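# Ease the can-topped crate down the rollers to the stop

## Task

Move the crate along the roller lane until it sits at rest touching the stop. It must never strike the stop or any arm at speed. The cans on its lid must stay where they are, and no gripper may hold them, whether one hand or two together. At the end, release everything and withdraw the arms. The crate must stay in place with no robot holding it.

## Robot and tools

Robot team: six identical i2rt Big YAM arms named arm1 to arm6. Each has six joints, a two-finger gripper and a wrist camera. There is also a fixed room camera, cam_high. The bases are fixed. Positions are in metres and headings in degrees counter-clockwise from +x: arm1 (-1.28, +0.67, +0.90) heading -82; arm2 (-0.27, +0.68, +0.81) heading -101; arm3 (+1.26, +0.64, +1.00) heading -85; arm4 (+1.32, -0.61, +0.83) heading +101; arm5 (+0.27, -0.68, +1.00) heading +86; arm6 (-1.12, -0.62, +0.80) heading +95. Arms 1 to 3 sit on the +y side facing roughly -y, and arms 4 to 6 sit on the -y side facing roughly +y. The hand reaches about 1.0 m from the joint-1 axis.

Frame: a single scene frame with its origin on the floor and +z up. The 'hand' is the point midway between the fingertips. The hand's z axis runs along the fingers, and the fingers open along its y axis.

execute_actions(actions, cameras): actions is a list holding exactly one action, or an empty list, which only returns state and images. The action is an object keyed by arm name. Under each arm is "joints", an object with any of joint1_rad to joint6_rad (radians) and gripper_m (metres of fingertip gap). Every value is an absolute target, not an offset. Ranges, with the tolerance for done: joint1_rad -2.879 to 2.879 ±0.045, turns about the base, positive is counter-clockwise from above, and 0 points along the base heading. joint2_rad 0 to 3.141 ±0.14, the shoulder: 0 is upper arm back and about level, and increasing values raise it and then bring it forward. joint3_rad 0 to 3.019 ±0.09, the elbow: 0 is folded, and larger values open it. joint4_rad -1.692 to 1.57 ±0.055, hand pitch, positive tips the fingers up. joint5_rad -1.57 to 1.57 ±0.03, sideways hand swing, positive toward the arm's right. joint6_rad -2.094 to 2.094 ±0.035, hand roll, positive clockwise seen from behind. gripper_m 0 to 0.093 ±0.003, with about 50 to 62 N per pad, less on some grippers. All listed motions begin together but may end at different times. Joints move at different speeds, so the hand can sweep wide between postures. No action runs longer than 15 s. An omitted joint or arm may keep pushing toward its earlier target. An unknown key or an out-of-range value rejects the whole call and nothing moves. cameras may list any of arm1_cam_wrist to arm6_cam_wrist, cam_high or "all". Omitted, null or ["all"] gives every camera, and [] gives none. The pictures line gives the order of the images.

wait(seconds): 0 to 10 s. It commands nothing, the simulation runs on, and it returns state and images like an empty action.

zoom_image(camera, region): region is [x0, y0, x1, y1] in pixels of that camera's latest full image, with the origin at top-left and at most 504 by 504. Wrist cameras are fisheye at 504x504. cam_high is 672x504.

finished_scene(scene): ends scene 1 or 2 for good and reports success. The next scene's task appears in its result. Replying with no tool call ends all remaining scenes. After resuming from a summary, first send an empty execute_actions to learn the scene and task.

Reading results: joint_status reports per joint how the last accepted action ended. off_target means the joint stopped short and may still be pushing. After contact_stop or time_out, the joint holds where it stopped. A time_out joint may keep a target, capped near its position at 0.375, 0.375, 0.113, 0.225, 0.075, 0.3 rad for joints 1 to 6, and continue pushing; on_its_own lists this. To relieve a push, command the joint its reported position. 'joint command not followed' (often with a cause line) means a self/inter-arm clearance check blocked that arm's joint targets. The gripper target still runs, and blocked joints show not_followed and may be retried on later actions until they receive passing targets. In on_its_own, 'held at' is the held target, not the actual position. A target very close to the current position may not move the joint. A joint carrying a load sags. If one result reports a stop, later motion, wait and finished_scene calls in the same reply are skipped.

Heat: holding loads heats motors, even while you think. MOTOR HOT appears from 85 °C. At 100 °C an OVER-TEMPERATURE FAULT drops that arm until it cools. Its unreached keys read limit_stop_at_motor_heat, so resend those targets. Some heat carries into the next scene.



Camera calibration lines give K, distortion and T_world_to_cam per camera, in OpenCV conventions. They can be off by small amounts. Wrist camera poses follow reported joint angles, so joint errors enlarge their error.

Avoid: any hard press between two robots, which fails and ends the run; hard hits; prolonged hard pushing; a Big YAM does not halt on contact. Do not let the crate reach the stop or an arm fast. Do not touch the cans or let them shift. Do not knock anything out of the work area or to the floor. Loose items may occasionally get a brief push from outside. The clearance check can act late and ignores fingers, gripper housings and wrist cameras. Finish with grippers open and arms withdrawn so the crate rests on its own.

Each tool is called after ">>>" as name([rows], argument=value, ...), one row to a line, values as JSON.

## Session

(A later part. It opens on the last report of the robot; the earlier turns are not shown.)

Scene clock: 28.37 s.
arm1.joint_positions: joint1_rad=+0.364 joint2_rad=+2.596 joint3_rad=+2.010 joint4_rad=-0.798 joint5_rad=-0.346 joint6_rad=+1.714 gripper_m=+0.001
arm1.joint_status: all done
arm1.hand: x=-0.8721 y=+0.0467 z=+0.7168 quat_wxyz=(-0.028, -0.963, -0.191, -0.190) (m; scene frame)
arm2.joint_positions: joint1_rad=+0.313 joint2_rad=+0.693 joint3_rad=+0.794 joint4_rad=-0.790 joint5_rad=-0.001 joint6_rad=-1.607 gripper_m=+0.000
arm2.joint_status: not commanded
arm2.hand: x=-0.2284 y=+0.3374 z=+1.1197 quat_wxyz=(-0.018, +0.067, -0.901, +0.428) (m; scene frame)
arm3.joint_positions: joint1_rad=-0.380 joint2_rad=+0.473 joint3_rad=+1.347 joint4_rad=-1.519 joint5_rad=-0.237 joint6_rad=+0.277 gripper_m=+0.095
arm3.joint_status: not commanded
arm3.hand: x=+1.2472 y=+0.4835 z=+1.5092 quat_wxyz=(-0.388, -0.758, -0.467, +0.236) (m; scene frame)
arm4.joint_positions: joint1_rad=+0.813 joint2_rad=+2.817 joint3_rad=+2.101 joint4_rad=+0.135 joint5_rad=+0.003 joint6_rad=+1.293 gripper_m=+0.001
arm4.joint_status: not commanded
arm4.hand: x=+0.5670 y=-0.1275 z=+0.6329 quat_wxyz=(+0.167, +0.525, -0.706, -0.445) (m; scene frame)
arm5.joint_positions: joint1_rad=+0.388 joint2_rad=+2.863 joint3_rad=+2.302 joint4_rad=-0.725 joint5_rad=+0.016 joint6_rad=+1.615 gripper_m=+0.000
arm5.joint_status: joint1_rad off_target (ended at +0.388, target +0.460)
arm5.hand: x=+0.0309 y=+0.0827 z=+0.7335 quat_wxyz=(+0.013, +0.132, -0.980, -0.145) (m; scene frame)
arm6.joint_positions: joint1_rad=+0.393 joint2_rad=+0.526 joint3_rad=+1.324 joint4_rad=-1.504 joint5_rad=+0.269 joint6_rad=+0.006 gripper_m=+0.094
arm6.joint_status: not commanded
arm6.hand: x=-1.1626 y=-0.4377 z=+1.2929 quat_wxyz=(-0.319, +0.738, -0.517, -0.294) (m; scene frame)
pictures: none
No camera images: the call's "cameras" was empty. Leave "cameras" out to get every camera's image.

>>> execute_actions([
  {"arm5":{"joints":{"joint1_rad":0.36,"joint5_rad":-0.08}}},
], cameras=[])

>>> execute_actions([
  {"arm5":{"joints":{"joint1_rad":0.26,"joint5_rad":-0.16}}},
], cameras=["cam_high","arm5_cam_wrist"])

Scene clock: 30.17 s.
arm1.joint_positions: joint1_rad=+0.364 joint2_rad=+2.596 joint3_rad=+2.010 joint4_rad=-0.798 joint5_rad=-0.346 joint6_rad=+1.714 gripper_m=+0.001
arm1.joint_status: not commanded
arm1.hand: x=-0.8721 y=+0.0467 z=+0.7168 quat_wxyz=(-0.028, -0.963, -0.191, -0.190) (m; scene frame)
arm2.joint_positions: joint1_rad=+0.313 joint2_rad=+0.693 joint3_rad=+0.794 joint4_rad=-0.790 joint5_rad=-0.001 joint6_rad=-1.607 gripper_m=+0.000
arm2.joint_status: not commanded
arm2.hand: x=-0.2284 y=+0.3374 z=+1.1197 quat_wxyz=(-0.018, +0.067, -0.901, +0.428) (m; scene frame)
arm3.joint_positions: joint1_rad=-0.380 joint2_rad=+0.473 joint3_rad=+1.347 joint4_rad=-1.519 joint5_rad=-0.237 joint6_rad=+0.277 gripper_m=+0.095
arm3.joint_status: not commanded
arm3.hand: x=+1.2472 y=+0.4835 z=+1.5092 quat_wxyz=(-0.388, -0.758, -0.467, +0.236) (m; scene frame)
arm4.joint_positions: joint1_rad=+0.813 joint2_rad=+2.817 joint3_rad=+2.101 joint4_rad=+0.135 joint5_rad=+0.003 joint6_rad=+1.293 gripper_m=+0.001
arm4.joint_status: not commanded
arm4.hand: x=+0.5670 y=-0.1275 z=+0.6329 quat_wxyz=(+0.167, +0.525, -0.706, -0.445) (m; scene frame)
arm5.joint_positions: joint1_rad=+0.283 joint2_rad=+2.863 joint3_rad=+2.302 joint4_rad=-0.716 joint5_rad=-0.061 joint6_rad=+1.613 gripper_m=+0.000
arm5.joint_status: joint1_rad off_target (ended at +0.283, target +0.360); the others done
arm5.hand: x=+0.0983 y=+0.1031 z=+0.7352 quat_wxyz=(+0.044, +0.088, -0.985, -0.145) (m; scene frame)
arm6.joint_positions: joint1_rad=+0.393 joint2_rad=+0.526 joint3_rad=+1.324 joint4_rad=-1.504 joint5_rad=+0.269 joint6_rad=+0.006 gripper_m=+0.094
arm6.joint_status: not commanded
arm6.hand: x=-1.1626 y=-0.4377 z=+1.2929 quat_wxyz=(-0.319, +0.738, -0.517, -0.294) (m; scene frame)
pictures: none
No camera images: the call's "cameras" was empty. Leave "cameras" out to get every camera's image.

Scene clock: 31.77 s.
arm1.joint_positions: joint1_rad=+0.364 joint2_rad=+2.596 joint3_rad=+2.010 joint4_rad=-0.798 joint5_rad=-0.346 joint6_rad=+1.714 gripper_m=+0.001
arm1.joint_status: not commanded
arm1.hand: x=-0.8721 y=+0.0467 z=+0.7168 quat_wxyz=(-0.028, -0.963, -0.191, -0.190) (m; scene frame)
arm2.joint_positions: joint1_rad=+0.313 joint2_rad=+0.693 joint3_rad=+0.794 joint4_rad=-0.790 joint5_rad=-0.001 joint6_rad=-1.607 gripper_m=+0.000
arm2.joint_status: not commanded
arm2.hand: x=-0.2284 y=+0.3374 z=+1.1197 quat_wxyz=(-0.018, +0.067, -0.901, +0.428) (m; scene frame)
arm3.joint_positions: joint1_rad=-0.380 joint2_rad=+0.473 joint3_rad=+1.347 joint4_rad=-1.519 joint5_rad=-0.237 joint6_rad=+0.277 gripper_m=+0.095
arm3.joint_status: not commanded
arm3.hand: x=+1.2472 y=+0.4835 z=+1.5092 quat_wxyz=(-0.388, -0.758, -0.467, +0.236) (m; scene frame)
arm4.joint_positions: joint1_rad=+0.813 joint2_rad=+2.817 joint3_rad=+2.101 joint4_rad=+0.135 joint5_rad=+0.003 joint6_rad=+1.293 gripper_m=+0.001
arm4.joint_status: not commanded
arm4.hand: x=+0.5670 y=-0.1275 z=+0.6329 quat_wxyz=(+0.167, +0.525, -0.706, -0.445) (m; scene frame)
arm5.joint_positions: joint1_rad=+0.183 joint2_rad=+2.863 joint3_rad=+2.302 joint4_rad=-0.713 joint5_rad=-0.140 joint6_rad=+1.613 gripper_m=+0.000
arm5.joint_status: joint1_rad off_target (ended at +0.184, target +0.260); the others done
arm5.hand: x=+0.1631 y=+0.1154 z=+0.7373 quat_wxyz=(+0.076, +0.045, -0.985, -0.146) (m; scene frame)
arm6.joint_positions: joint1_rad=+0.393 joint2_rad=+0.526 joint3_rad=+1.324 joint4_rad=-1.504 joint5_rad=+0.269 joint6_rad=+0.006 gripper_m=+0.094
arm6.joint_status: not commanded
arm6.hand: x=-1.1626 y=-0.4377 z=+1.2929 quat_wxyz=(-0.319, +0.738, -0.517, -0.294) (m; scene frame)
pictures: arm5_cam_wrist, cam_high
camera_calibration (this result's frames):
arm5_cam_wrist: T_world_to_cam=[[0.073579, -0.954851, -0.287829, 0.306315], [-0.699509, -0.255123, 0.667532, -0.340141], [-0.710825, 0.152223, -0.686699, 0.728245], [0, 0, 0, 1]] pos_world=[0.257185, 0.0948528, 0.815306]
Images, in order (width x height): arm5_cam_wrist 504x504, cam_high 672x504.

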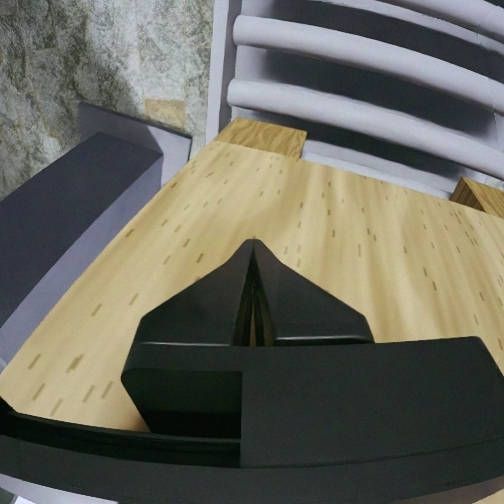

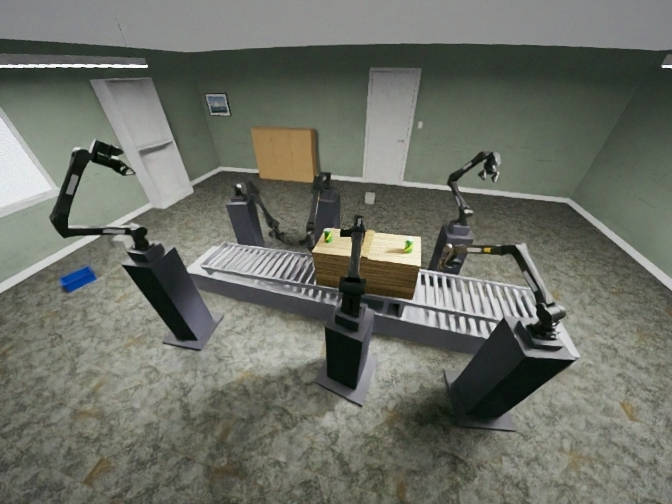

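>>> execute_actions([
  {"arm5":{"joints":{"joint1_rad":0.16}},"arm1":{"joints":{"joint1_rad":0,"joint2_rad":1.6}}},
], cameras=[])

>>> execute_actions([
  {"arm5":{"joints":{"joint1_rad":0.06,"joint6_rad":1.5}},"arm1":{"joints":{"joint2_rad":0.9}}},
], cameras=[])

>>> execute_actions([
  {"arm5":{"joints":{"joint1_rad":-0.04,"joint6_rad":1.4}}},
], cameras=[])

>>> execute_actions([
  {"arm5":{"joints":{"joint1_rad":-0.14,"joint6_rad":1.3}}},
], cameras=["cam_high","arm4_cam_wrist"])

>>> zoom_image(camera="cam_high", region=[220, 160, 400, 300])

Scene clock: 34.50 s.
arm1.joint_positions: joint1_rad=+0.014 joint2_rad=+1.605 joint3_rad=+2.026 joint4_rad=-0.798 joint5_rad=-0.350 joint6_rad=+1.712 gripper_m=+0.001
arm1.joint_status: all done
arm1.hand: x=-1.1163 y=+0.0099 z=+1.4681 quat_wxyz=(-0.523, -0.816, -0.104, -0.222) (m; scene frame)
arm2.joint_positions: joint1_rad=+0.313 joint2_rad=+0.693 joint3_rad=+0.794 joint4_rad=-0.790 joint5_rad=-0.001 joint6_rad=-1.607 gripper_m=+0.000
arm2.joint_status: not commanded
arm2.hand: x=-0.2284 y=+0.3374 z=+1.1197 quat_wxyz=(-0.018, +0.067, -0.901, +0.428) (m; scene frame)
arm3.joint_positions: joint1_rad=-0.380 joint2_rad=+0.473 joint3_rad=+1.347 joint4_rad=-1.519 joint5_rad=-0.237 joint6_rad=+0.277 gripper_m=+0.095
arm3.joint_status: not commanded
arm3.hand: x=+1.2472 y=+0.4835 z=+1.5092 quat_wxyz=(-0.388, -0.758, -0.467, +0.236) (m; scene frame)
arm4.joint_positions: joint1_rad=+0.813 joint2_rad=+2.817 joint3_rad=+2.101 joint4_rad=+0.135 joint5_rad=+0.003 joint6_rad=+1.293 gripper_m=+0.001
arm4.joint_status: not commanded
arm4.hand: x=+0.5670 y=-0.1275 z=+0.6329 quat_wxyz=(+0.167, +0.525, -0.706, -0.445) (m; scene frame)
arm5.joint_positions: joint1_rad=+0.075 joint2_rad=+2.863 joint3_rad=+2.302 joint4_rad=-0.712 joint5_rad=-0.135 joint6_rad=+1.611 gripper_m=+0.000
arm5.joint_status: joint1_rad off_target (ended at +0.075, target +0.160)
arm5.hand: x=+0.2506 y=+0.1230 z=+0.7381 quat_wxyz=(+0.066, -0.009, -0.986, -0.151) (m; scene frame)
arm6.joint_positions: joint1_rad=+0.393 joint2_rad=+0.526 joint3_rad=+1.324 joint4_rad=-1.504 joint5_rad=+0.269 joint6_rad=+0.006 gripper_m=+0.094
arm6.joint_status: not commanded
arm6.hand: x=-1.1626 y=-0.4377 z=+1.2929 quat_wxyz=(-0.319, +0.738, -0.517, -0.294) (m; scene frame)
pictures: none
No camera images: the call's "cameras" was empty. Leave "cameras" out to get every camera's image.

Scene clock: 37.00 s.
arm1.joint_positions: joint1_rad=+0.014 joint2_rad=+0.895 joint3_rad=+2.022 joint4_rad=-0.798 joint5_rad=-0.350 joint6_rad=+1.711 gripper_m=+0.001
arm1.joint_status: all done
arm1.hand: x=-1.1827 y=+0.4474 z=+1.7850 quat_wxyz=(-0.775, -0.576, -0.147, -0.217) (m; scene frame)
arm2.joint_positions: joint1_rad=+0.313 joint2_rad=+0.693 joint3_rad=+0.794 joint4_rad=-0.790 joint5_rad=-0.001 joint6_rad=-1.607 gripper_m=+0.000
arm2.joint_status: not commanded
arm2.hand: x=-0.2284 y=+0.3374 z=+1.1197 quat_wxyz=(-0.018, +0.067, -0.901, +0.428) (m; scene frame)
arm3.joint_positions: joint1_rad=-0.380 joint2_rad=+0.473 joint3_rad=+1.347 joint4_rad=-1.519 joint5_rad=-0.237 joint6_rad=+0.277 gripper_m=+0.095
arm3.joint_status: not commanded
arm3.hand: x=+1.2472 y=+0.4835 z=+1.5092 quat_wxyz=(-0.388, -0.758, -0.467, +0.236) (m; scene frame)
arm4.joint_positions: joint1_rad=+0.813 joint2_rad=+2.817 joint3_rad=+2.101 joint4_rad=+0.135 joint5_rad=+0.003 joint6_rad=+1.293 gripper_m=+0.001
arm4.joint_status: not commanded
arm4.hand: x=+0.5670 y=-0.1275 z=+0.6329 quat_wxyz=(+0.167, +0.525, -0.706, -0.445) (m; scene frame)
arm5.joint_positions: joint1_rad=-0.018 joint2_rad=+2.863 joint3_rad=+2.302 joint4_rad=-0.710 joint5_rad=-0.134 joint6_rad=+1.522 gripper_m=+0.000
arm5.joint_status: joint1_rad off_target (ended at -0.018, target +0.060); the others done
arm5.hand: x=+0.3250 y=+0.1222 z=+0.7388 quat_wxyz=(+0.051, -0.011, -0.986, -0.158) (m; scene frame)
arm6.joint_positions: joint1_rad=+0.393 joint2_rad=+0.526 joint3_rad=+1.324 joint4_rad=-1.504 joint5_rad=+0.269 joint6_rad=+0.006 gripper_m=+0.094
arm6.joint_status: not commanded
arm6.hand: x=-1.1626 y=-0.4377 z=+1.2929 quat_wxyz=(-0.319, +0.738, -0.517, -0.294) (m; scene frame)
pictures: none
No camera images: the call's "cameras" was empty. Leave "cameras" out to get every camera's image.

Scene clock: 38.67 s.
arm1.joint_positions: joint1_rad=+0.014 joint2_rad=+0.895 joint3_rad=+2.022 joint4_rad=-0.798 joint5_rad=-0.350 joint6_rad=+1.711 gripper_m=+0.001
arm1.joint_status: not commanded
arm1.hand: x=-1.1827 y=+0.4474 z=+1.7850 quat_wxyz=(-0.775, -0.576, -0.147, -0.217) (m; scene frame)
arm2.joint_positions: joint1_rad=+0.313 joint2_rad=+0.693 joint3_rad=+0.794 joint4_rad=-0.790 joint5_rad=-0.001 joint6_rad=-1.607 gripper_m=+0.000
arm2.joint_status: not commanded
arm2.hand: x=-0.2284 y=+0.3374 z=+1.1197 quat_wxyz=(-0.018, +0.067, -0.901, +0.428) (m; scene frame)
arm3.joint_positions: joint1_rad=-0.380 joint2_rad=+0.473 joint3_rad=+1.347 joint4_rad=-1.519 joint5_rad=-0.237 joint6_rad=+0.277 gripper_m=+0.095
arm3.joint_status: not commanded
arm3.hand: x=+1.2472 y=+0.4835 z=+1.5092 quat_wxyz=(-0.388, -0.758, -0.467, +0.236) (m; scene frame)
arm4.joint_positions: joint1_rad=+0.813 joint2_rad=+2.817 joint3_rad=+2.101 joint4_rad=+0.135 joint5_rad=+0.003 joint6_rad=+1.293 gripper_m=+0.001
arm4.joint_status: not commanded
arm4.hand: x=+0.5670 y=-0.1275 z=+0.6329 quat_wxyz=(+0.167, +0.525, -0.706, -0.445) (m; scene frame)
arm5.joint_positions: joint1_rad=-0.122 joint2_rad=+2.863 joint3_rad=+2.302 joint4_rad=-0.700 joint5_rad=-0.134 joint6_rad=+1.426 gripper_m=+0.000
arm5.joint_status: joint1_rad off_target (ended at -0.122, target -0.040); the others done
arm5.hand: x=+0.4079 y=+0.1149 z=+0.7402 quat_wxyz=(+0.035, -0.014, -0.985, -0.167) (m; scene frame)
arm6.joint_positions: joint1_rad=+0.393 joint2_rad=+0.526 joint3_rad=+1.324 joint4_rad=-1.504 joint5_rad=+0.269 joint6_rad=+0.006 gripper_m=+0.094
arm6.joint_status: not commanded
arm6.hand: x=-1.1626 y=-0.4377 z=+1.2929 quat_wxyz=(-0.319, +0.738, -0.517, -0.294) (m; scene frame)
pictures: none
No camera images: the call's "cameras" was empty. Leave "cameras" out to get every camera's image.

Scene clock: 40.30 s.
arm1.joint_positions: joint1_rad=+0.014 joint2_rad=+0.895 joint3_rad=+2.022 joint4_rad=-0.798 joint5_rad=-0.350 joint6_rad=+1.711 gripper_m=+0.001
arm1.joint_status: not commanded
arm1.hand: x=-1.1827 y=+0.4474 z=+1.7850 quat_wxyz=(-0.775, -0.576, -0.147, -0.217) (m; scene frame)
arm2.joint_positions: joint1_rad=+0.313 joint2_rad=+0.693 joint3_rad=+0.794 joint4_rad=-0.790 joint5_rad=-0.001 joint6_rad=-1.607 gripper_m=+0.000
arm2.joint_status: not commanded
arm2.hand: x=-0.2284 y=+0.3374 z=+1.1197 quat_wxyz=(-0.018, +0.067, -0.901, +0.428) (m; scene frame)
arm3.joint_positions: joint1_rad=-0.380 joint2_rad=+0.473 joint3_rad=+1.347 joint4_rad=-1.519 joint5_rad=-0.237 joint6_rad=+0.277 gripper_m=+0.095
arm3.joint_status: not commanded
arm3.hand: x=+1.2472 y=+0.4835 z=+1.5092 quat_wxyz=(-0.388, -0.758, -0.467, +0.236) (m; scene frame)
arm4.joint_positions: joint1_rad=+0.813 joint2_rad=+2.817 joint3_rad=+2.101 joint4_rad=+0.135 joint5_rad=+0.003 joint6_rad=+1.293 gripper_m=+0.001
arm4.joint_status: not commanded
arm4.hand: x=+0.5670 y=-0.1275 z=+0.6329 quat_wxyz=(+0.167, +0.525, -0.706, -0.445) (m; scene frame)
arm5.joint_positions: joint1_rad=-0.214 joint2_rad=+2.863 joint3_rad=+2.302 joint4_rad=-0.692 joint5_rad=-0.138 joint6_rad=+1.331 gripper_m=+0.000
arm5.joint_status: joint1_rad off_target (ended at -0.214, target -0.140); the others done
arm5.hand: x=+0.4803 y=+0.1010 z=+0.7413 quat_wxyz=(+0.021, -0.013, -0.984, -0.174) (m; scene frame)
arm6.joint_positions: joint1_rad=+0.393 joint2_rad=+0.526 joint3_rad=+1.324 joint4_rad=-1.504 joint5_rad=+0.269 joint6_rad=+0.006 gripper_m=+0.094
arm6.joint_status: not commanded
arm6.hand: x=-1.1626 y=-0.4377 z=+1.2929 quat_wxyz=(-0.319, +0.738, -0.517, -0.294) (m; scene frame)
pictures: arm4_cam_wrist, cam_high
camera_calibration (this result's frames):
arm4_cam_wrist: T_world_to_cam=[[0.591439, -0.061917, -0.803969, 0.167587], [0.0773081, -0.988101, 0.132969, -0.248399], [-0.802636, -0.140797, -0.579614, 0.924136], [0, 0, 0, 1]] pos_world=[0.66183, -0.104951, 0.703406]
Images, in order (width x height): arm4_cam_wrist 504x504, cam_high 672x504.

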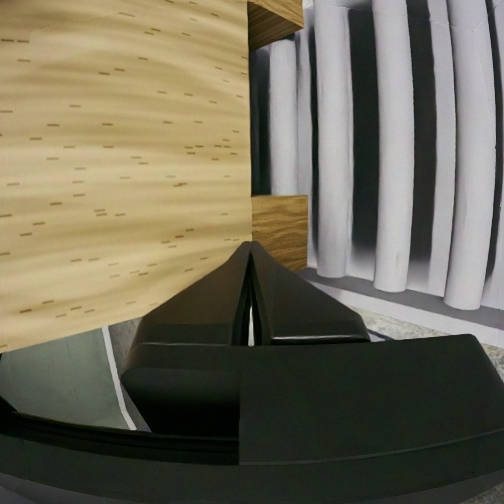

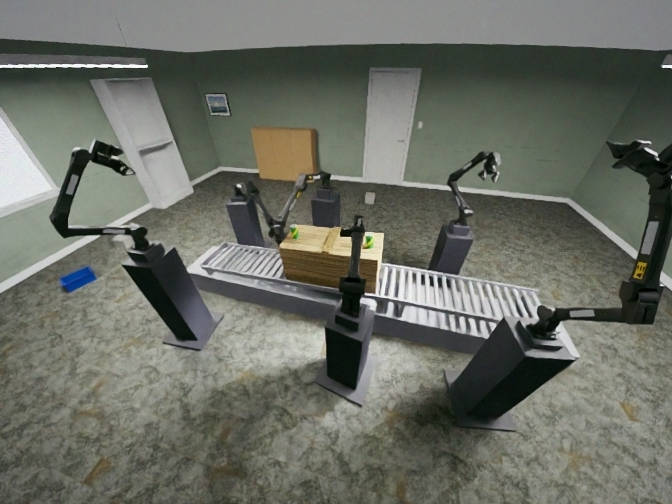

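Region (220, 160, 400, 300) of cam_high's 672x504 image, scaled by 2.800, with more detail than that image has.

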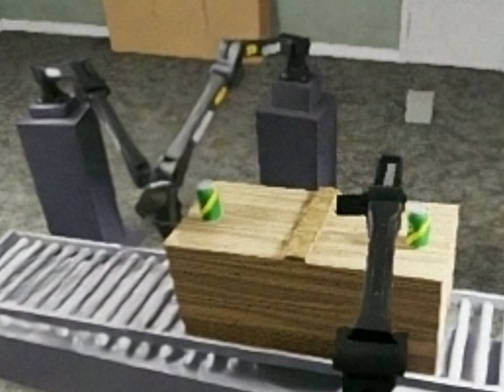

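>>> execute_actions([
  {"arm5":{"joints":{"joint1_rad":-0.23,"joint6_rad":1.2}},"arm4":{"joints":{"joint2_rad":2.75}}},
], cameras=[])

>>> execute_actions([
  {"arm5":{"joints":{"joint1_rad":-0.30}}},
], cameras=["arm4_cam_wrist"])

Scene clock: 42.23 s.
arm1.joint_positions: joint1_rad=+0.014 joint2_rad=+0.895 joint3_rad=+2.022 joint4_rad=-0.798 joint5_rad=-0.350 joint6_rad=+1.711 gripper_m=+0.001
arm1.joint_status: not commanded
arm1.hand: x=-1.1827 y=+0.4474 z=+1.7850 quat_wxyz=(-0.775, -0.576, -0.147, -0.217) (m; scene frame)
arm2.joint_positions: joint1_rad=+0.313 joint2_rad=+0.693 joint3_rad=+0.794 joint4_rad=-0.790 joint5_rad=-0.001 joint6_rad=-1.607 gripper_m=+0.000
arm2.joint_status: not commanded
arm2.hand: x=-0.2284 y=+0.3374 z=+1.1197 quat_wxyz=(-0.018, +0.067, -0.901, +0.428) (m; scene frame)
arm3.joint_positions: joint1_rad=-0.380 joint2_rad=+0.473 joint3_rad=+1.347 joint4_rad=-1.519 joint5_rad=-0.237 joint6_rad=+0.277 gripper_m=+0.095
arm3.joint_status: not commanded
arm3.hand: x=+1.2472 y=+0.4835 z=+1.5092 quat_wxyz=(-0.388, -0.758, -0.467, +0.236) (m; scene frame)
arm4.joint_positions: joint1_rad=+0.813 joint2_rad=+2.758 joint3_rad=+2.101 joint4_rad=+0.136 joint5_rad=+0.003 joint6_rad=+1.293 gripper_m=+0.001
arm4.joint_status: all done
arm4.hand: x=+0.5519 y=-0.1178 z=+0.6851 quat_wxyz=(+0.177, +0.516, -0.694, -0.469) (m; scene frame)
arm5.joint_positions: joint1_rad=-0.299 joint2_rad=+2.863 joint3_rad=+2.305 joint4_rad=-0.691 joint5_rad=-0.140 joint6_rad=+1.230 gripper_m=+0.000
arm5.joint_status: joint1_rad off_target (ended at -0.299, target -0.230); the others done
arm5.hand: x=+0.5453 y=+0.0825 z=+0.7432 quat_wxyz=(+0.005, -0.004, -0.984, -0.178) (m; scene frame)
arm6.joint_positions: joint1_rad=+0.393 joint2_rad=+0.526 joint3_rad=+1.324 joint4_rad=-1.504 joint5_rad=+0.269 joint6_rad=+0.006 gripper_m=+0.094
arm6.joint_status: not commanded
arm6.hand: x=-1.1626 y=-0.4377 z=+1.2929 quat_wxyz=(-0.319, +0.738, -0.517, -0.294) (m; scene frame)
pictures: none
No camera images: the call's "cameras" was empty. Leave "cameras" out to get every camera's image.

Scene clock: 43.67 s.
arm1.joint_positions: joint1_rad=+0.014 joint2_rad=+0.895 joint3_rad=+2.022 joint4_rad=-0.798 joint5_rad=-0.350 joint6_rad=+1.711 gripper_m=+0.001
arm1.joint_status: not commanded
arm1.hand: x=-1.1827 y=+0.4474 z=+1.7850 quat_wxyz=(-0.775, -0.576, -0.147, -0.217) (m; scene frame)
arm2.joint_positions: joint1_rad=+0.313 joint2_rad=+0.693 joint3_rad=+0.794 joint4_rad=-0.790 joint5_rad=-0.001 joint6_rad=-1.607 gripper_m=+0.000
arm2.joint_status: not commanded
arm2.hand: x=-0.2284 y=+0.3374 z=+1.1197 quat_wxyz=(-0.018, +0.067, -0.901, +0.428) (m; scene frame)
arm3.joint_positions: joint1_rad=-0.380 joint2_rad=+0.473 joint3_rad=+1.347 joint4_rad=-1.519 joint5_rad=-0.237 joint6_rad=+0.277 gripper_m=+0.095
arm3.joint_status: not commanded
arm3.hand: x=+1.2472 y=+0.4835 z=+1.5092 quat_wxyz=(-0.388, -0.758, -0.467, +0.236) (m; scene frame)
arm4.joint_positions: joint1_rad=+0.813 joint2_rad=+2.758 joint3_rad=+2.101 joint4_rad=+0.136 joint5_rad=+0.003 joint6_rad=+1.293 gripper_m=+0.001
arm4.joint_status: not commanded
arm4.hand: x=+0.5519 y=-0.1178 z=+0.6851 quat_wxyz=(+0.177, +0.516, -0.694, -0.469) (m; scene frame)
arm5.joint_positions: joint1_rad=-0.355 joint2_rad=+2.863 joint3_rad=+2.307 joint4_rad=-0.687 joint5_rad=-0.144 joint6_rad=+1.219 gripper_m=+0.000
arm5.joint_status: joint1_rad off_target (ended at -0.355, target -0.300)
arm5.hand: x=+0.5876 y=+0.0680 z=+0.7446 quat_wxyz=(+0.000, -0.026, -0.983, -0.182) (m; scene frame)
arm6.joint_positions: joint1_rad=+0.393 joint2_rad=+0.526 joint3_rad=+1.324 joint4_rad=-1.504 joint5_rad=+0.269 joint6_rad=+0.006 gripper_m=+0.094
arm6.joint_status: not commanded
arm6.hand: x=-1.1626 y=-0.4377 z=+1.2929 quat_wxyz=(-0.319, +0.738, -0.517, -0.294) (m; scene frame)
pictures: arm4_cam_wrist
camera_calibration (this result's frames):
arm4_cam_wrist: T_world_to_cam=[[0.550064, -0.0355142, -0.834367, 0.26584], [0.0831365, -0.991804, 0.0970238, -0.223672], [-0.830974, -0.122736, -0.542603, 0.935988], [0, 0, 0, 1]] pos_world=[0.650148, -0.097519, 0.751379]
Images, in order (width x height): arm4_cam_wrist 504x504.

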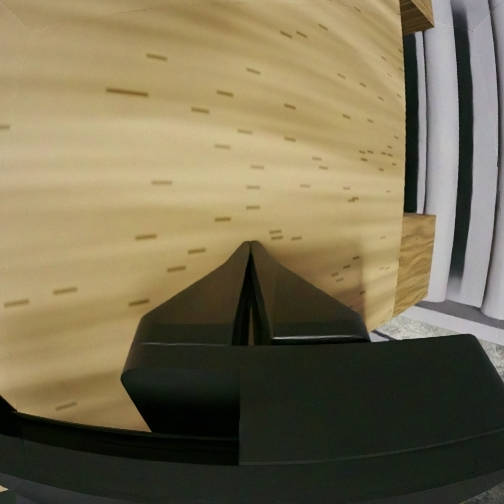

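>>> execute_actions([
  {"arm5":{"joints":{"joint1_rad":-0.39,"joint2_rad":2.81}}},
], cameras=[])

>>> execute_actions([
  {"arm5":{"joints":{"joint2_rad":1.9}},"arm4":{"joints":{"joint1_rad":0.75}}},
], cameras=[])

>>> execute_actions([
  {"arm5":{"joints":{"joint2_rad":1.3,"joint3_rad":1.8}},"arm4":{"joints":{"joint1_rad":0.67,"joint2_rad":2.68,"joint3_rad":2.1,"joint4_rad":-0.1}}},
], cameras=["cam_high"])

Scene clock: 45.07 s.
arm1.joint_positions: joint1_rad=+0.014 joint2_rad=+0.895 joint3_rad=+2.022 joint4_rad=-0.798 joint5_rad=-0.350 joint6_rad=+1.711 gripper_m=+0.001
arm1.joint_status: not commanded
arm1.hand: x=-1.1827 y=+0.4474 z=+1.7850 quat_wxyz=(-0.775, -0.576, -0.147, -0.217) (m; scene frame)
arm2.joint_positions: joint1_rad=+0.313 joint2_rad=+0.693 joint3_rad=+0.794 joint4_rad=-0.790 joint5_rad=-0.001 joint6_rad=-1.607 gripper_m=+0.000
arm2.joint_status: not commanded
arm2.hand: x=-0.2284 y=+0.3374 z=+1.1197 quat_wxyz=(-0.018, +0.067, -0.901, +0.428) (m; scene frame)
arm3.joint_positions: joint1_rad=-0.380 joint2_rad=+0.473 joint3_rad=+1.347 joint4_rad=-1.519 joint5_rad=-0.237 joint6_rad=+0.277 gripper_m=+0.095
arm3.joint_status: not commanded
arm3.hand: x=+1.2472 y=+0.4835 z=+1.5092 quat_wxyz=(-0.388, -0.758, -0.467, +0.236) (m; scene frame)
arm4.joint_positions: joint1_rad=+0.812 joint2_rad=+2.758 joint3_rad=+2.101 joint4_rad=+0.136 joint5_rad=+0.003 joint6_rad=+1.293 gripper_m=+0.001
arm4.joint_status: not commanded
arm4.hand: x=+0.5523 y=-0.1172 z=+0.6851 quat_wxyz=(+0.176, +0.516, -0.694, -0.469) (m; scene frame)
arm5.joint_positions: joint1_rad=-0.390 joint2_rad=+2.831 joint3_rad=+2.307 joint4_rad=-0.693 joint5_rad=-0.158 joint6_rad=+1.210 gripper_m=+0.000
arm5.joint_status: all done
arm5.hand: x=+0.6163 y=+0.0667 z=+0.7698 quat_wxyz=(-0.003, -0.036, -0.980, -0.196) (m; scene frame)
arm6.joint_positions: joint1_rad=+0.393 joint2_rad=+0.526 joint3_rad=+1.324 joint4_rad=-1.504 joint5_rad=+0.269 joint6_rad=+0.006 gripper_m=+0.094
arm6.joint_status: not commanded
arm6.hand: x=-1.1626 y=-0.4377 z=+1.2929 quat_wxyz=(-0.319, +0.738, -0.517, -0.294) (m; scene frame)
pictures: none
No camera images: the call's "cameras" was empty. Leave "cameras" out to get every camera's image.

Scene clock: 47.07 s.
arm1.joint_positions: joint1_rad=+0.014 joint2_rad=+0.895 joint3_rad=+2.022 joint4_rad=-0.798 joint5_rad=-0.350 joint6_rad=+1.711 gripper_m=+0.001
arm1.joint_status: not commanded
arm1.hand: x=-1.1827 y=+0.4474 z=+1.7850 quat_wxyz=(-0.775, -0.576, -0.147, -0.217) (m; scene frame)
arm2.joint_positions: joint1_rad=+0.313 joint2_rad=+0.693 joint3_rad=+0.794 joint4_rad=-0.790 joint5_rad=-0.001 joint6_rad=-1.607 gripper_m=+0.000
arm2.joint_status: not commanded
arm2.hand: x=-0.2284 y=+0.3374 z=+1.1197 quat_wxyz=(-0.018, +0.067, -0.901, +0.428) (m; scene frame)
arm3.joint_positions: joint1_rad=-0.380 joint2_rad=+0.473 joint3_rad=+1.347 joint4_rad=-1.519 joint5_rad=-0.237 joint6_rad=+0.277 gripper_m=+0.095
arm3.joint_status: not commanded
arm3.hand: x=+1.2472 y=+0.4835 z=+1.5092 quat_wxyz=(-0.388, -0.758, -0.467, +0.236) (m; scene frame)
arm4.joint_positions: joint1_rad=+0.715 joint2_rad=+2.758 joint3_rad=+2.091 joint4_rad=+0.128 joint5_rad=+0.012 joint6_rad=+1.293 gripper_m=+0.001
arm4.joint_status: all done
arm4.hand: x=+0.6086 y=-0.0465 z=+0.6780 quat_wxyz=(+0.147, +0.482, -0.724, -0.471) (m; scene frame)
arm5.joint_positions: joint1_rad=-0.390 joint2_rad=+1.910 joint3_rad=+2.318 joint4_rad=-0.699 joint5_rad=-0.158 joint6_rad=+1.207 gripper_m=+0.000
arm5.joint_status: all done
arm5.hand: x=+0.5998 y=+0.0401 z=+1.5544 quat_wxyz=(-0.185, +0.008, -0.798, -0.574) (m; scene frame)
arm6.joint_positions: joint1_rad=+0.393 joint2_rad=+0.526 joint3_rad=+1.324 joint4_rad=-1.504 joint5_rad=+0.269 joint6_rad=+0.006 gripper_m=+0.094
arm6.joint_status: not commanded
arm6.hand: x=-1.1626 y=-0.4377 z=+1.2929 quat_wxyz=(-0.319, +0.738, -0.517, -0.294) (m; scene frame)
pictures: none
No camera images: the call's "cameras" was empty. Leave "cameras" out to get every camera's image.

Scene clock: 48.90 s.
arm1.joint_positions: joint1_rad=+0.014 joint2_rad=+0.895 joint3_rad=+2.022 joint4_rad=-0.798 joint5_rad=-0.350 joint6_rad=+1.711 gripper_m=+0.001
arm1.joint_status: not commanded
arm1.hand: x=-1.1827 y=+0.4474 z=+1.7850 quat_wxyz=(-0.775, -0.576, -0.147, -0.217) (m; scene frame)
arm2.joint_positions: joint1_rad=+0.313 joint2_rad=+0.693 joint3_rad=+0.794 joint4_rad=-0.790 joint5_rad=-0.001 joint6_rad=-1.607 gripper_m=+0.000
arm2.joint_status: not commanded
arm2.hand: x=-0.2284 y=+0.3374 z=+1.1197 quat_wxyz=(-0.018, +0.067, -0.901, +0.428) (m; scene frame)
arm3.joint_positions: joint1_rad=-0.380 joint2_rad=+0.473 joint3_rad=+1.347 joint4_rad=-1.519 joint5_rad=-0.237 joint6_rad=+0.277 gripper_m=+0.095
arm3.joint_status: not commanded
arm3.hand: x=+1.2472 y=+0.4835 z=+1.5092 quat_wxyz=(-0.388, -0.758, -0.467, +0.236) (m; scene frame)
arm4.joint_positions: joint1_rad=+0.633 joint2_rad=+2.684 joint3_rad=+2.074 joint4_rad=-0.109 joint5_rad=+0.004 joint6_rad=+1.293 gripper_m=+0.001
arm4.joint_status: all done
arm4.hand: x=+0.6712 y=-0.0043 z=+0.6872 quat_wxyz=(+0.109, +0.475, -0.777, -0.398) (m; scene frame)
arm5.joint_positions: joint1_rad=-0.390 joint2_rad=+1.298 joint3_rad=+1.798 joint4_rad=-0.702 joint5_rad=-0.158 joint6_rad=+1.207 gripper_m=+0.000
arm5.joint_status: all done
arm5.hand: x=+0.4930 y=-0.1723 z=+1.6523 quat_wxyz=(-0.201, +0.012, -0.771, -0.605) (m; scene frame)
arm6.joint_positions: joint1_rad=+0.393 joint2_rad=+0.526 joint3_rad=+1.324 joint4_rad=-1.504 joint5_rad=+0.269 joint6_rad=+0.006 gripper_m=+0.094
arm6.joint_status: not commanded
arm6.hand: x=-1.1626 y=-0.4377 z=+1.2929 quat_wxyz=(-0.319, +0.738, -0.517, -0.294) (m; scene frame)
pictures: cam_high
Images, in order (width x height): cam_high 672x504.

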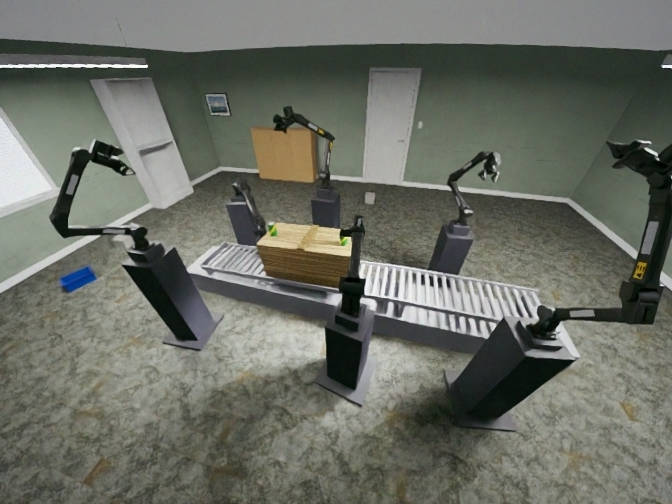

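>>> execute_actions([
  {"arm4":{"joints":{"joint1_rad":0.6,"joint2_rad":2.6,"joint3_rad":2.06,"joint4_rad":-0.33,"joint6_rad":1.6}}},
], cameras=[])

>>> execute_actions([
  {"arm4":{"joints":{"joint1_rad":0.53,"joint2_rad":2.55,"joint3_rad":2.03,"joint4_rad":-0.55}}},
], cameras=[])

>>> execute_actions([
  {"arm4":{"joints":{"joint1_rad":0.45,"joint2_rad":2.5,"joint3_rad":2.0,"joint4_rad":-0.75}}},
], cameras=[])

>>> execute_actions([
  {"arm4":{"joints":{"joint1_rad":0.34}}},
], cameras=[])

>>> execute_actions([
  {"arm4":{"joints":{"joint1_rad":0.23}}},
], cameras=["cam_high","arm4_cam_wrist"])

Scene clock: 50.90 s.
arm1.joint_positions: joint1_rad=+0.014 joint2_rad=+0.895 joint3_rad=+2.022 joint4_rad=-0.798 joint5_rad=-0.350 joint6_rad=+1.711 gripper_m=+0.001
arm1.joint_status: not commanded
arm1.hand: x=-1.1827 y=+0.4474 z=+1.7850 quat_wxyz=(-0.775, -0.576, -0.147, -0.217) (m; scene frame)
arm2.joint_positions: joint1_rad=+0.313 joint2_rad=+0.693 joint3_rad=+0.794 joint4_rad=-0.790 joint5_rad=-0.001 joint6_rad=-1.607 gripper_m=+0.000
arm2.joint_status: not commanded
arm2.hand: x=-0.2284 y=+0.3374 z=+1.1197 quat_wxyz=(-0.018, +0.067, -0.901, +0.428) (m; scene frame)
arm3.joint_positions: joint1_rad=-0.380 joint2_rad=+0.473 joint3_rad=+1.347 joint4_rad=-1.519 joint5_rad=-0.237 joint6_rad=+0.277 gripper_m=+0.095
arm3.joint_status: not commanded
arm3.hand: x=+1.2472 y=+0.4835 z=+1.5092 quat_wxyz=(-0.388, -0.758, -0.467, +0.236) (m; scene frame)
arm4.joint_positions: joint1_rad=+0.560 joint2_rad=+2.618 joint3_rad=+2.037 joint4_rad=-0.342 joint5_rad=+0.003 joint6_rad=+1.588 gripper_m=+0.001
arm4.joint_status: all done
arm4.hand: x=+0.7425 y=+0.0134 z=+0.6869 quat_wxyz=(+0.118, +0.339, -0.885, -0.296) (m; scene frame)
arm5.joint_positions: joint1_rad=-0.390 joint2_rad=+1.298 joint3_rad=+1.798 joint4_rad=-0.702 joint5_rad=-0.158 joint6_rad=+1.207 gripper_m=+0.000
arm5.joint_status: not commanded
arm5.hand: x=+0.4930 y=-0.1723 z=+1.6523 quat_wxyz=(-0.201, +0.012, -0.771, -0.605) (m; scene frame)
arm6.joint_positions: joint1_rad=+0.393 joint2_rad=+0.526 joint3_rad=+1.324 joint4_rad=-1.504 joint5_rad=+0.269 joint6_rad=+0.006 gripper_m=+0.094
arm6.joint_status: not commanded
arm6.hand: x=-1.1626 y=-0.4377 z=+1.2929 quat_wxyz=(-0.319, +0.738, -0.517, -0.294) (m; scene frame)
pictures: none
No camera images: the call's "cameras" was empty. Leave "cameras" out to get every camera's image.

Scene clock: 52.37 s.
arm1.joint_positions: joint1_rad=+0.014 joint2_rad=+0.895 joint3_rad=+2.022 joint4_rad=-0.798 joint5_rad=-0.350 joint6_rad=+1.711 gripper_m=+0.001
arm1.joint_status: not commanded
arm1.hand: x=-1.1827 y=+0.4474 z=+1.7850 quat_wxyz=(-0.775, -0.576, -0.147, -0.217) (m; scene frame)
arm2.joint_positions: joint1_rad=+0.313 joint2_rad=+0.693 joint3_rad=+0.794 joint4_rad=-0.790 joint5_rad=-0.001 joint6_rad=-1.607 gripper_m=+0.000
arm2.joint_status: not commanded
arm2.hand: x=-0.2284 y=+0.3374 z=+1.1197 quat_wxyz=(-0.018, +0.067, -0.901, +0.428) (m; scene frame)
arm3.joint_positions: joint1_rad=-0.380 joint2_rad=+0.473 joint3_rad=+1.347 joint4_rad=-1.519 joint5_rad=-0.237 joint6_rad=+0.277 gripper_m=+0.095
arm3.joint_status: not commanded
arm3.hand: x=+1.2472 y=+0.4835 z=+1.5092 quat_wxyz=(-0.388, -0.758, -0.467, +0.236) (m; scene frame)
arm4.joint_positions: joint1_rad=+0.481 joint2_rad=+2.566 joint3_rad=+2.007 joint4_rad=-0.566 joint5_rad=+0.007 joint6_rad=+1.592 gripper_m=+0.001
arm4.joint_status: joint1_rad off_target (ended at +0.481, target +0.530); the others done
arm4.hand: x=+0.8222 y=+0.0222 z=+0.6867 quat_wxyz=(+0.072, +0.311, -0.924, -0.209) (m; scene frame)
arm5.joint_positions: joint1_rad=-0.390 joint2_rad=+1.298 joint3_rad=+1.798 joint4_rad=-0.702 joint5_rad=-0.158 joint6_rad=+1.207 gripper_m=+0.000
arm5.joint_status: not commanded
arm5.hand: x=+0.4930 y=-0.1723 z=+1.6523 quat_wxyz=(-0.201, +0.012, -0.771, -0.605) (m; scene frame)
arm6.joint_positions: joint1_rad=+0.393 joint2_rad=+0.526 joint3_rad=+1.324 joint4_rad=-1.504 joint5_rad=+0.269 joint6_rad=+0.006 gripper_m=+0.094
arm6.joint_status: not commanded
arm6.hand: x=-1.1626 y=-0.4377 z=+1.2929 quat_wxyz=(-0.319, +0.738, -0.517, -0.294) (m; scene frame)
pictures: none
No camera images: the call's "cameras" was empty. Leave "cameras" out to get every camera's image.

Scene clock: 53.80 s.
arm1.joint_positions: joint1_rad=+0.014 joint2_rad=+0.895 joint3_rad=+2.022 joint4_rad=-0.798 joint5_rad=-0.350 joint6_rad=+1.711 gripper_m=+0.001
arm1.joint_status: not commanded
arm1.hand: x=-1.1827 y=+0.4474 z=+1.7850 quat_wxyz=(-0.775, -0.576, -0.147, -0.217) (m; scene frame)
arm2.joint_positions: joint1_rad=+0.313 joint2_rad=+0.693 joint3_rad=+0.794 joint4_rad=-0.790 joint5_rad=-0.001 joint6_rad=-1.607 gripper_m=+0.000
arm2.joint_status: not commanded
arm2.hand: x=-0.2284 y=+0.3374 z=+1.1197 quat_wxyz=(-0.018, +0.067, -0.901, +0.428) (m; scene frame)
arm3.joint_positions: joint1_rad=-0.380 joint2_rad=+0.473 joint3_rad=+1.347 joint4_rad=-1.519 joint5_rad=-0.237 joint6_rad=+0.277 gripper_m=+0.095
arm3.joint_status: not commanded
arm3.hand: x=+1.2472 y=+0.4835 z=+1.5092 quat_wxyz=(-0.388, -0.758, -0.467, +0.236) (m; scene frame)
arm4.joint_positions: joint1_rad=+0.394 joint2_rad=+2.515 joint3_rad=+1.977 joint4_rad=-0.769 joint5_rad=+0.011 joint6_rad=+1.595 gripper_m=+0.001
arm4.joint_status: joint1_rad off_target (ended at +0.394, target +0.450); the others done
arm4.hand: x=+0.9049 y=+0.0252 z=+0.6955 quat_wxyz=(+0.034, +0.273, -0.953, -0.127) (m; scene frame)
arm5.joint_positions: joint1_rad=-0.390 joint2_rad=+1.298 joint3_rad=+1.798 joint4_rad=-0.702 joint5_rad=-0.158 joint6_rad=+1.207 gripper_m=+0.000
arm5.joint_status: not commanded
arm5.hand: x=+0.4930 y=-0.1723 z=+1.6523 quat_wxyz=(-0.201, +0.012, -0.771, -0.605) (m; scene frame)
arm6.joint_positions: joint1_rad=+0.393 joint2_rad=+0.526 joint3_rad=+1.324 joint4_rad=-1.504 joint5_rad=+0.269 joint6_rad=+0.006 gripper_m=+0.094
arm6.joint_status: not commanded
arm6.hand: x=-1.1626 y=-0.4377 z=+1.2929 quat_wxyz=(-0.319, +0.738, -0.517, -0.294) (m; scene frame)
pictures: none
No camera images: the call's "cameras" was empty. Leave "cameras" out to get every camera's image.

Scene clock: 55.43 s.
arm1.joint_positions: joint1_rad=+0.014 joint2_rad=+0.895 joint3_rad=+2.022 joint4_rad=-0.798 joint5_rad=-0.350 joint6_rad=+1.711 gripper_m=+0.001
arm1.joint_status: not commanded
arm1.hand: x=-1.1827 y=+0.4474 z=+1.7850 quat_wxyz=(-0.775, -0.576, -0.147, -0.217) (m; scene frame)
arm2.joint_positions: joint1_rad=+0.313 joint2_rad=+0.693 joint3_rad=+0.794 joint4_rad=-0.790 joint5_rad=-0.001 joint6_rad=-1.607 gripper_m=+0.000
arm2.joint_status: not commanded
arm2.hand: x=-0.2284 y=+0.3374 z=+1.1197 quat_wxyz=(-0.018, +0.067, -0.901, +0.428) (m; scene frame)
arm3.joint_positions: joint1_rad=-0.380 joint2_rad=+0.473 joint3_rad=+1.347 joint4_rad=-1.519 joint5_rad=-0.237 joint6_rad=+0.277 gripper_m=+0.095
arm3.joint_status: not commanded
arm3.hand: x=+1.2472 y=+0.4835 z=+1.5092 quat_wxyz=(-0.388, -0.758, -0.467, +0.236) (m; scene frame)
arm4.joint_positions: joint1_rad=+0.270 joint2_rad=+2.514 joint3_rad=+1.975 joint4_rad=-0.770 joint5_rad=+0.015 joint6_rad=+1.601 gripper_m=+0.001
arm4.joint_status: joint1_rad off_target (ended at +0.270, target +0.340)
arm4.hand: x=+0.9875 y=+0.0718 z=+0.6960 quat_wxyz=(+0.025, +0.210, -0.969, -0.129) (m; scene frame)
arm5.joint_positions: joint1_rad=-0.390 joint2_rad=+1.298 joint3_rad=+1.798 joint4_rad=-0.702 joint5_rad=-0.158 joint6_rad=+1.207 gripper_m=+0.000
arm5.joint_status: not commanded
arm5.hand: x=+0.4930 y=-0.1723 z=+1.6523 quat_wxyz=(-0.201, +0.012, -0.771, -0.605) (m; scene frame)
arm6.joint_positions: joint1_rad=+0.393 joint2_rad=+0.526 joint3_rad=+1.324 joint4_rad=-1.504 joint5_rad=+0.269 joint6_rad=+0.006 gripper_m=+0.094
arm6.joint_status: not commanded
arm6.hand: x=-1.1626 y=-0.4377 z=+1.2929 quat_wxyz=(-0.319, +0.738, -0.517, -0.294) (m; scene frame)
pictures: none
No camera images: the call's "cameras" was empty. Leave "cameras" out to get every camera's image.

Scene clock: 56.97 s.
arm1.joint_positions: joint1_rad=+0.014 joint2_rad=+0.895 joint3_rad=+2.022 joint4_rad=-0.798 joint5_rad=-0.350 joint6_rad=+1.711 gripper_m=+0.001
arm1.joint_status: not commanded
arm1.hand: x=-1.1827 y=+0.4474 z=+1.7850 quat_wxyz=(-0.775, -0.576, -0.147, -0.217) (m; scene frame)
arm2.joint_positions: joint1_rad=+0.313 joint2_rad=+0.693 joint3_rad=+0.794 joint4_rad=-0.790 joint5_rad=-0.001 joint6_rad=-1.607 gripper_m=+0.000
arm2.joint_status: not commanded
arm2.hand: x=-0.2284 y=+0.3374 z=+1.1197 quat_wxyz=(-0.018, +0.067, -0.901, +0.428) (m; scene frame)
arm3.joint_positions: joint1_rad=-0.380 joint2_rad=+0.473 joint3_rad=+1.347 joint4_rad=-1.519 joint5_rad=-0.237 joint6_rad=+0.277 gripper_m=+0.095
arm3.joint_status: not commanded
arm3.hand: x=+1.2472 y=+0.4835 z=+1.5092 quat_wxyz=(-0.388, -0.758, -0.467, +0.236) (m; scene frame)
arm4.joint_positions: joint1_rad=+0.159 joint2_rad=+2.514 joint3_rad=+1.975 joint4_rad=-0.766 joint5_rad=+0.015 joint6_rad=+1.604 gripper_m=+0.001
arm4.joint_status: joint1_rad off_target (ended at +0.159, target +0.230)
arm4.hand: x=+1.0650 y=+0.1055 z=+0.6963 quat_wxyz=(+0.018, +0.155, -0.979, -0.132) (m; scene frame)
arm5.joint_positions: joint1_rad=-0.390 joint2_rad=+1.298 joint3_rad=+1.798 joint4_rad=-0.702 joint5_rad=-0.158 joint6_rad=+1.207 gripper_m=+0.000
arm5.joint_status: not commanded
arm5.hand: x=+0.4930 y=-0.1723 z=+1.6523 quat_wxyz=(-0.201, +0.012, -0.771, -0.605) (m; scene frame)
arm6.joint_positions: joint1_rad=+0.393 joint2_rad=+0.526 joint3_rad=+1.324 joint4_rad=-1.504 joint5_rad=+0.269 joint6_rad=+0.006 gripper_m=+0.094
arm6.joint_status: not commanded
arm6.hand: x=-1.1626 y=-0.4377 z=+1.2929 quat_wxyz=(-0.319, +0.738, -0.517, -0.294) (m; scene frame)
pictures: arm4_cam_wrist, cam_high
camera_calibration (this result's frames):
arm4_cam_wrist: T_world_to_cam=[[0.290517, -0.920887, -0.259937, -0.0293039], [-0.738399, -0.38853, 0.551191, 0.44912], [-0.608578, 0.0318064, -0.792856, 1.31691], [0, 0, 0, 1]] pos_world=[1.14159, 0.105625, 0.788954]
Images, in order (width x height): arm4_cam_wrist 504x504, cam_high 672x504.

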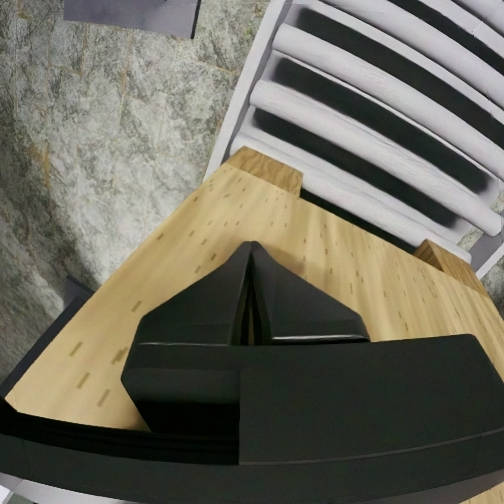

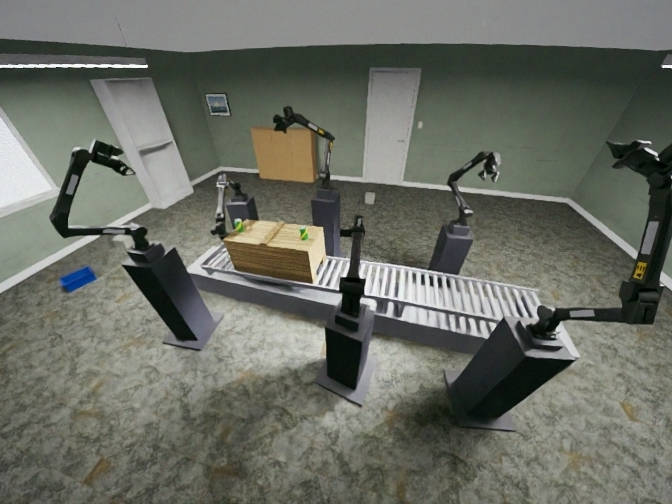

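>>> execute_actions([
  {"arm4":{"joints":{"joint1_rad":0.13,"joint4_rad":-0.88}}},
], cameras=[])

>>> execute_actions([
  {"arm4":{"joints":{"joint1_rad":0.03}}},
], cameras=[])

>>> execute_actions([
  {"arm4":{"joints":{"joint1_rad":-0.06}}},
], cameras=["arm4_cam_wrist"])

Scene clock: 59.33 s.
arm1.joint_positions: joint1_rad=+0.014 joint2_rad=+0.895 joint3_rad=+2.022 joint4_rad=-0.798 joint5_rad=-0.350 joint6_rad=+1.711 gripper_m=+0.001
arm1.joint_status: not commanded
arm1.hand: x=-1.1827 y=+0.4474 z=+1.7850 quat_wxyz=(-0.775, -0.576, -0.147, -0.217) (m; scene frame)
arm2.joint_positions: joint1_rad=+0.313 joint2_rad=+0.693 joint3_rad=+0.794 joint4_rad=-0.790 joint5_rad=-0.001 joint6_rad=-1.607 gripper_m=+0.000
arm2.joint_status: not commanded
arm2.hand: x=-0.2284 y=+0.3374 z=+1.1197 quat_wxyz=(-0.018, +0.067, -0.901, +0.428) (m; scene frame)
arm3.joint_positions: joint1_rad=-0.380 joint2_rad=+0.473 joint3_rad=+1.347 joint4_rad=-1.519 joint5_rad=-0.237 joint6_rad=+0.277 gripper_m=+0.095
arm3.joint_status: not commanded
arm3.hand: x=+1.2472 y=+0.4835 z=+1.5092 quat_wxyz=(-0.388, -0.758, -0.467, +0.236) (m; scene frame)
arm4.joint_positions: joint1_rad=+0.056 joint2_rad=+2.513 joint3_rad=+1.975 joint4_rad=-0.894 joint5_rad=+0.016 joint6_rad=+1.609 gripper_m=+0.001
arm4.joint_status: joint1_rad off_target (ended at +0.056, target +0.130); the others done
arm4.hand: x=+1.1475 y=+0.0984 z=+0.6903 quat_wxyz=(+0.002, +0.103, -0.992, -0.070) (m; scene frame)
arm5.joint_positions: joint1_rad=-0.390 joint2_rad=+1.298 joint3_rad=+1.798 joint4_rad=-0.702 joint5_rad=-0.158 joint6_rad=+1.207 gripper_m=+0.000
arm5.joint_status: not commanded
arm5.hand: x=+0.4930 y=-0.1723 z=+1.6523 quat_wxyz=(-0.201, +0.012, -0.771, -0.605) (m; scene frame)
arm6.joint_positions: joint1_rad=+0.393 joint2_rad=+0.526 joint3_rad=+1.324 joint4_rad=-1.504 joint5_rad=+0.269 joint6_rad=+0.006 gripper_m=+0.094
arm6.joint_status: not commanded
arm6.hand: x=-1.1626 y=-0.4377 z=+1.2929 quat_wxyz=(-0.319, +0.738, -0.517, -0.294) (m; scene frame)
pictures: none
No camera images: the call's "cameras" was empty. Leave "cameras" out to get every camera's image.

Scene clock: 60.93 s.
arm1.joint_positions: joint1_rad=+0.014 joint2_rad=+0.895 joint3_rad=+2.022 joint4_rad=-0.798 joint5_rad=-0.350 joint6_rad=+1.711 gripper_m=+0.001
arm1.joint_status: not commanded
arm1.hand: x=-1.1827 y=+0.4474 z=+1.7850 quat_wxyz=(-0.775, -0.576, -0.147, -0.217) (m; scene frame)
arm2.joint_positions: joint1_rad=+0.313 joint2_rad=+0.693 joint3_rad=+0.794 joint4_rad=-0.790 joint5_rad=-0.001 joint6_rad=-1.607 gripper_m=+0.000
arm2.joint_status: not commanded
arm2.hand: x=-0.2284 y=+0.3374 z=+1.1197 quat_wxyz=(-0.018, +0.067, -0.901, +0.428) (m; scene frame)
arm3.joint_positions: joint1_rad=-0.380 joint2_rad=+0.473 joint3_rad=+1.347 joint4_rad=-1.519 joint5_rad=-0.237 joint6_rad=+0.277 gripper_m=+0.095
arm3.joint_status: not commanded
arm3.hand: x=+1.2472 y=+0.4835 z=+1.5092 quat_wxyz=(-0.388, -0.758, -0.467, +0.236) (m; scene frame)
arm4.joint_positions: joint1_rad=-0.043 joint2_rad=+2.513 joint3_rad=+1.975 joint4_rad=-0.892 joint5_rad=+0.016 joint6_rad=+1.612 gripper_m=+0.001
arm4.joint_status: joint1_rad off_target (ended at -0.043, target +0.030)
arm4.hand: x=+1.2182 y=+0.1127 z=+0.6904 quat_wxyz=(-0.001, +0.052, -0.996, -0.071) (m; scene frame)
arm5.joint_positions: joint1_rad=-0.390 joint2_rad=+1.298 joint3_rad=+1.798 joint4_rad=-0.702 joint5_rad=-0.158 joint6_rad=+1.207 gripper_m=+0.000
arm5.joint_status: not commanded
arm5.hand: x=+0.4930 y=-0.1723 z=+1.6523 quat_wxyz=(-0.201, +0.012, -0.771, -0.605) (m; scene frame)
arm6.joint_positions: joint1_rad=+0.393 joint2_rad=+0.526 joint3_rad=+1.324 joint4_rad=-1.504 joint5_rad=+0.269 joint6_rad=+0.006 gripper_m=+0.094
arm6.joint_status: not commanded
arm6.hand: x=-1.1626 y=-0.4377 z=+1.2929 quat_wxyz=(-0.319, +0.738, -0.517, -0.294) (m; scene frame)
pictures: none
No camera images: the call's "cameras" was empty. Leave "cameras" out to get every camera's image.

Scene clock: 62.57 s.
arm1.joint_positions: joint1_rad=+0.014 joint2_rad=+0.895 joint3_rad=+2.022 joint4_rad=-0.798 joint5_rad=-0.350 joint6_rad=+1.711 gripper_m=+0.001
arm1.joint_status: not commanded
arm1.hand: x=-1.1827 y=+0.4474 z=+1.7850 quat_wxyz=(-0.775, -0.576, -0.147, -0.217) (m; scene frame)
arm2.joint_positions: joint1_rad=+0.313 joint2_rad=+0.693 joint3_rad=+0.794 joint4_rad=-0.790 joint5_rad=-0.001 joint6_rad=-1.607 gripper_m=+0.000
arm2.joint_status: not commanded
arm2.hand: x=-0.2284 y=+0.3374 z=+1.1197 quat_wxyz=(-0.018, +0.067, -0.901, +0.428) (m; scene frame)
arm3.joint_positions: joint1_rad=-0.380 joint2_rad=+0.473 joint3_rad=+1.347 joint4_rad=-1.519 joint5_rad=-0.237 joint6_rad=+0.277 gripper_m=+0.095
arm3.joint_status: not commanded
arm3.hand: x=+1.2472 y=+0.4835 z=+1.5092 quat_wxyz=(-0.388, -0.758, -0.467, +0.236) (m; scene frame)
arm4.joint_positions: joint1_rad=-0.133 joint2_rad=+2.513 joint3_rad=+1.975 joint4_rad=-0.892 joint5_rad=+0.017 joint6_rad=+1.615 gripper_m=+0.001
arm4.joint_status: joint1_rad off_target (ended at -0.133, target -0.060)
arm4.hand: x=+1.2838 y=+0.1191 z=+0.6904 quat_wxyz=(-0.005, +0.006, -0.997, -0.071) (m; scene frame)
arm5.joint_positions: joint1_rad=-0.390 joint2_rad=+1.298 joint3_rad=+1.798 joint4_rad=-0.702 joint5_rad=-0.158 joint6_rad=+1.207 gripper_m=+0.000
arm5.joint_status: not commanded
arm5.hand: x=+0.4930 y=-0.1723 z=+1.6523 quat_wxyz=(-0.201, +0.012, -0.771, -0.605) (m; scene frame)
arm6.joint_positions: joint1_rad=+0.393 joint2_rad=+0.526 joint3_rad=+1.324 joint4_rad=-1.504 joint5_rad=+0.269 joint6_rad=+0.006 gripper_m=+0.094
arm6.joint_status: not commanded
arm6.hand: x=-1.1626 y=-0.4377 z=+1.2929 quat_wxyz=(-0.319, +0.738, -0.517, -0.294) (m; scene frame)
pictures: arm4_cam_wrist
camera_calibration (this result's frames):
arm4_cam_wrist: T_world_to_cam=[[0.00361415, -0.990515, -0.137357, 0.210147], [-0.823845, -0.080805, 0.561026, 0.685492], [-0.566804, 0.111133, -0.816323, 1.39809], [0, 0, 0, 1]] pos_world=[1.35642, 0.108171, 0.785575]
Images, in order (width x height): arm4_cam_wrist 504x504.

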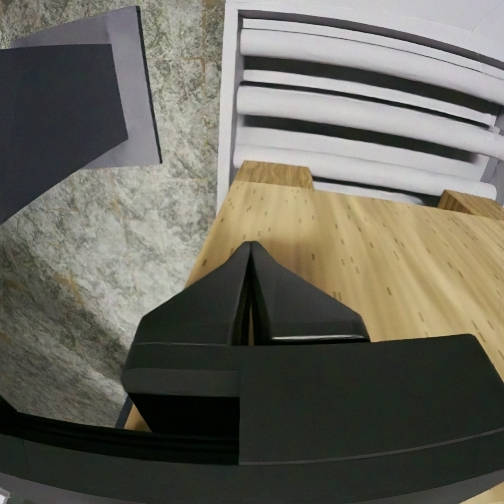

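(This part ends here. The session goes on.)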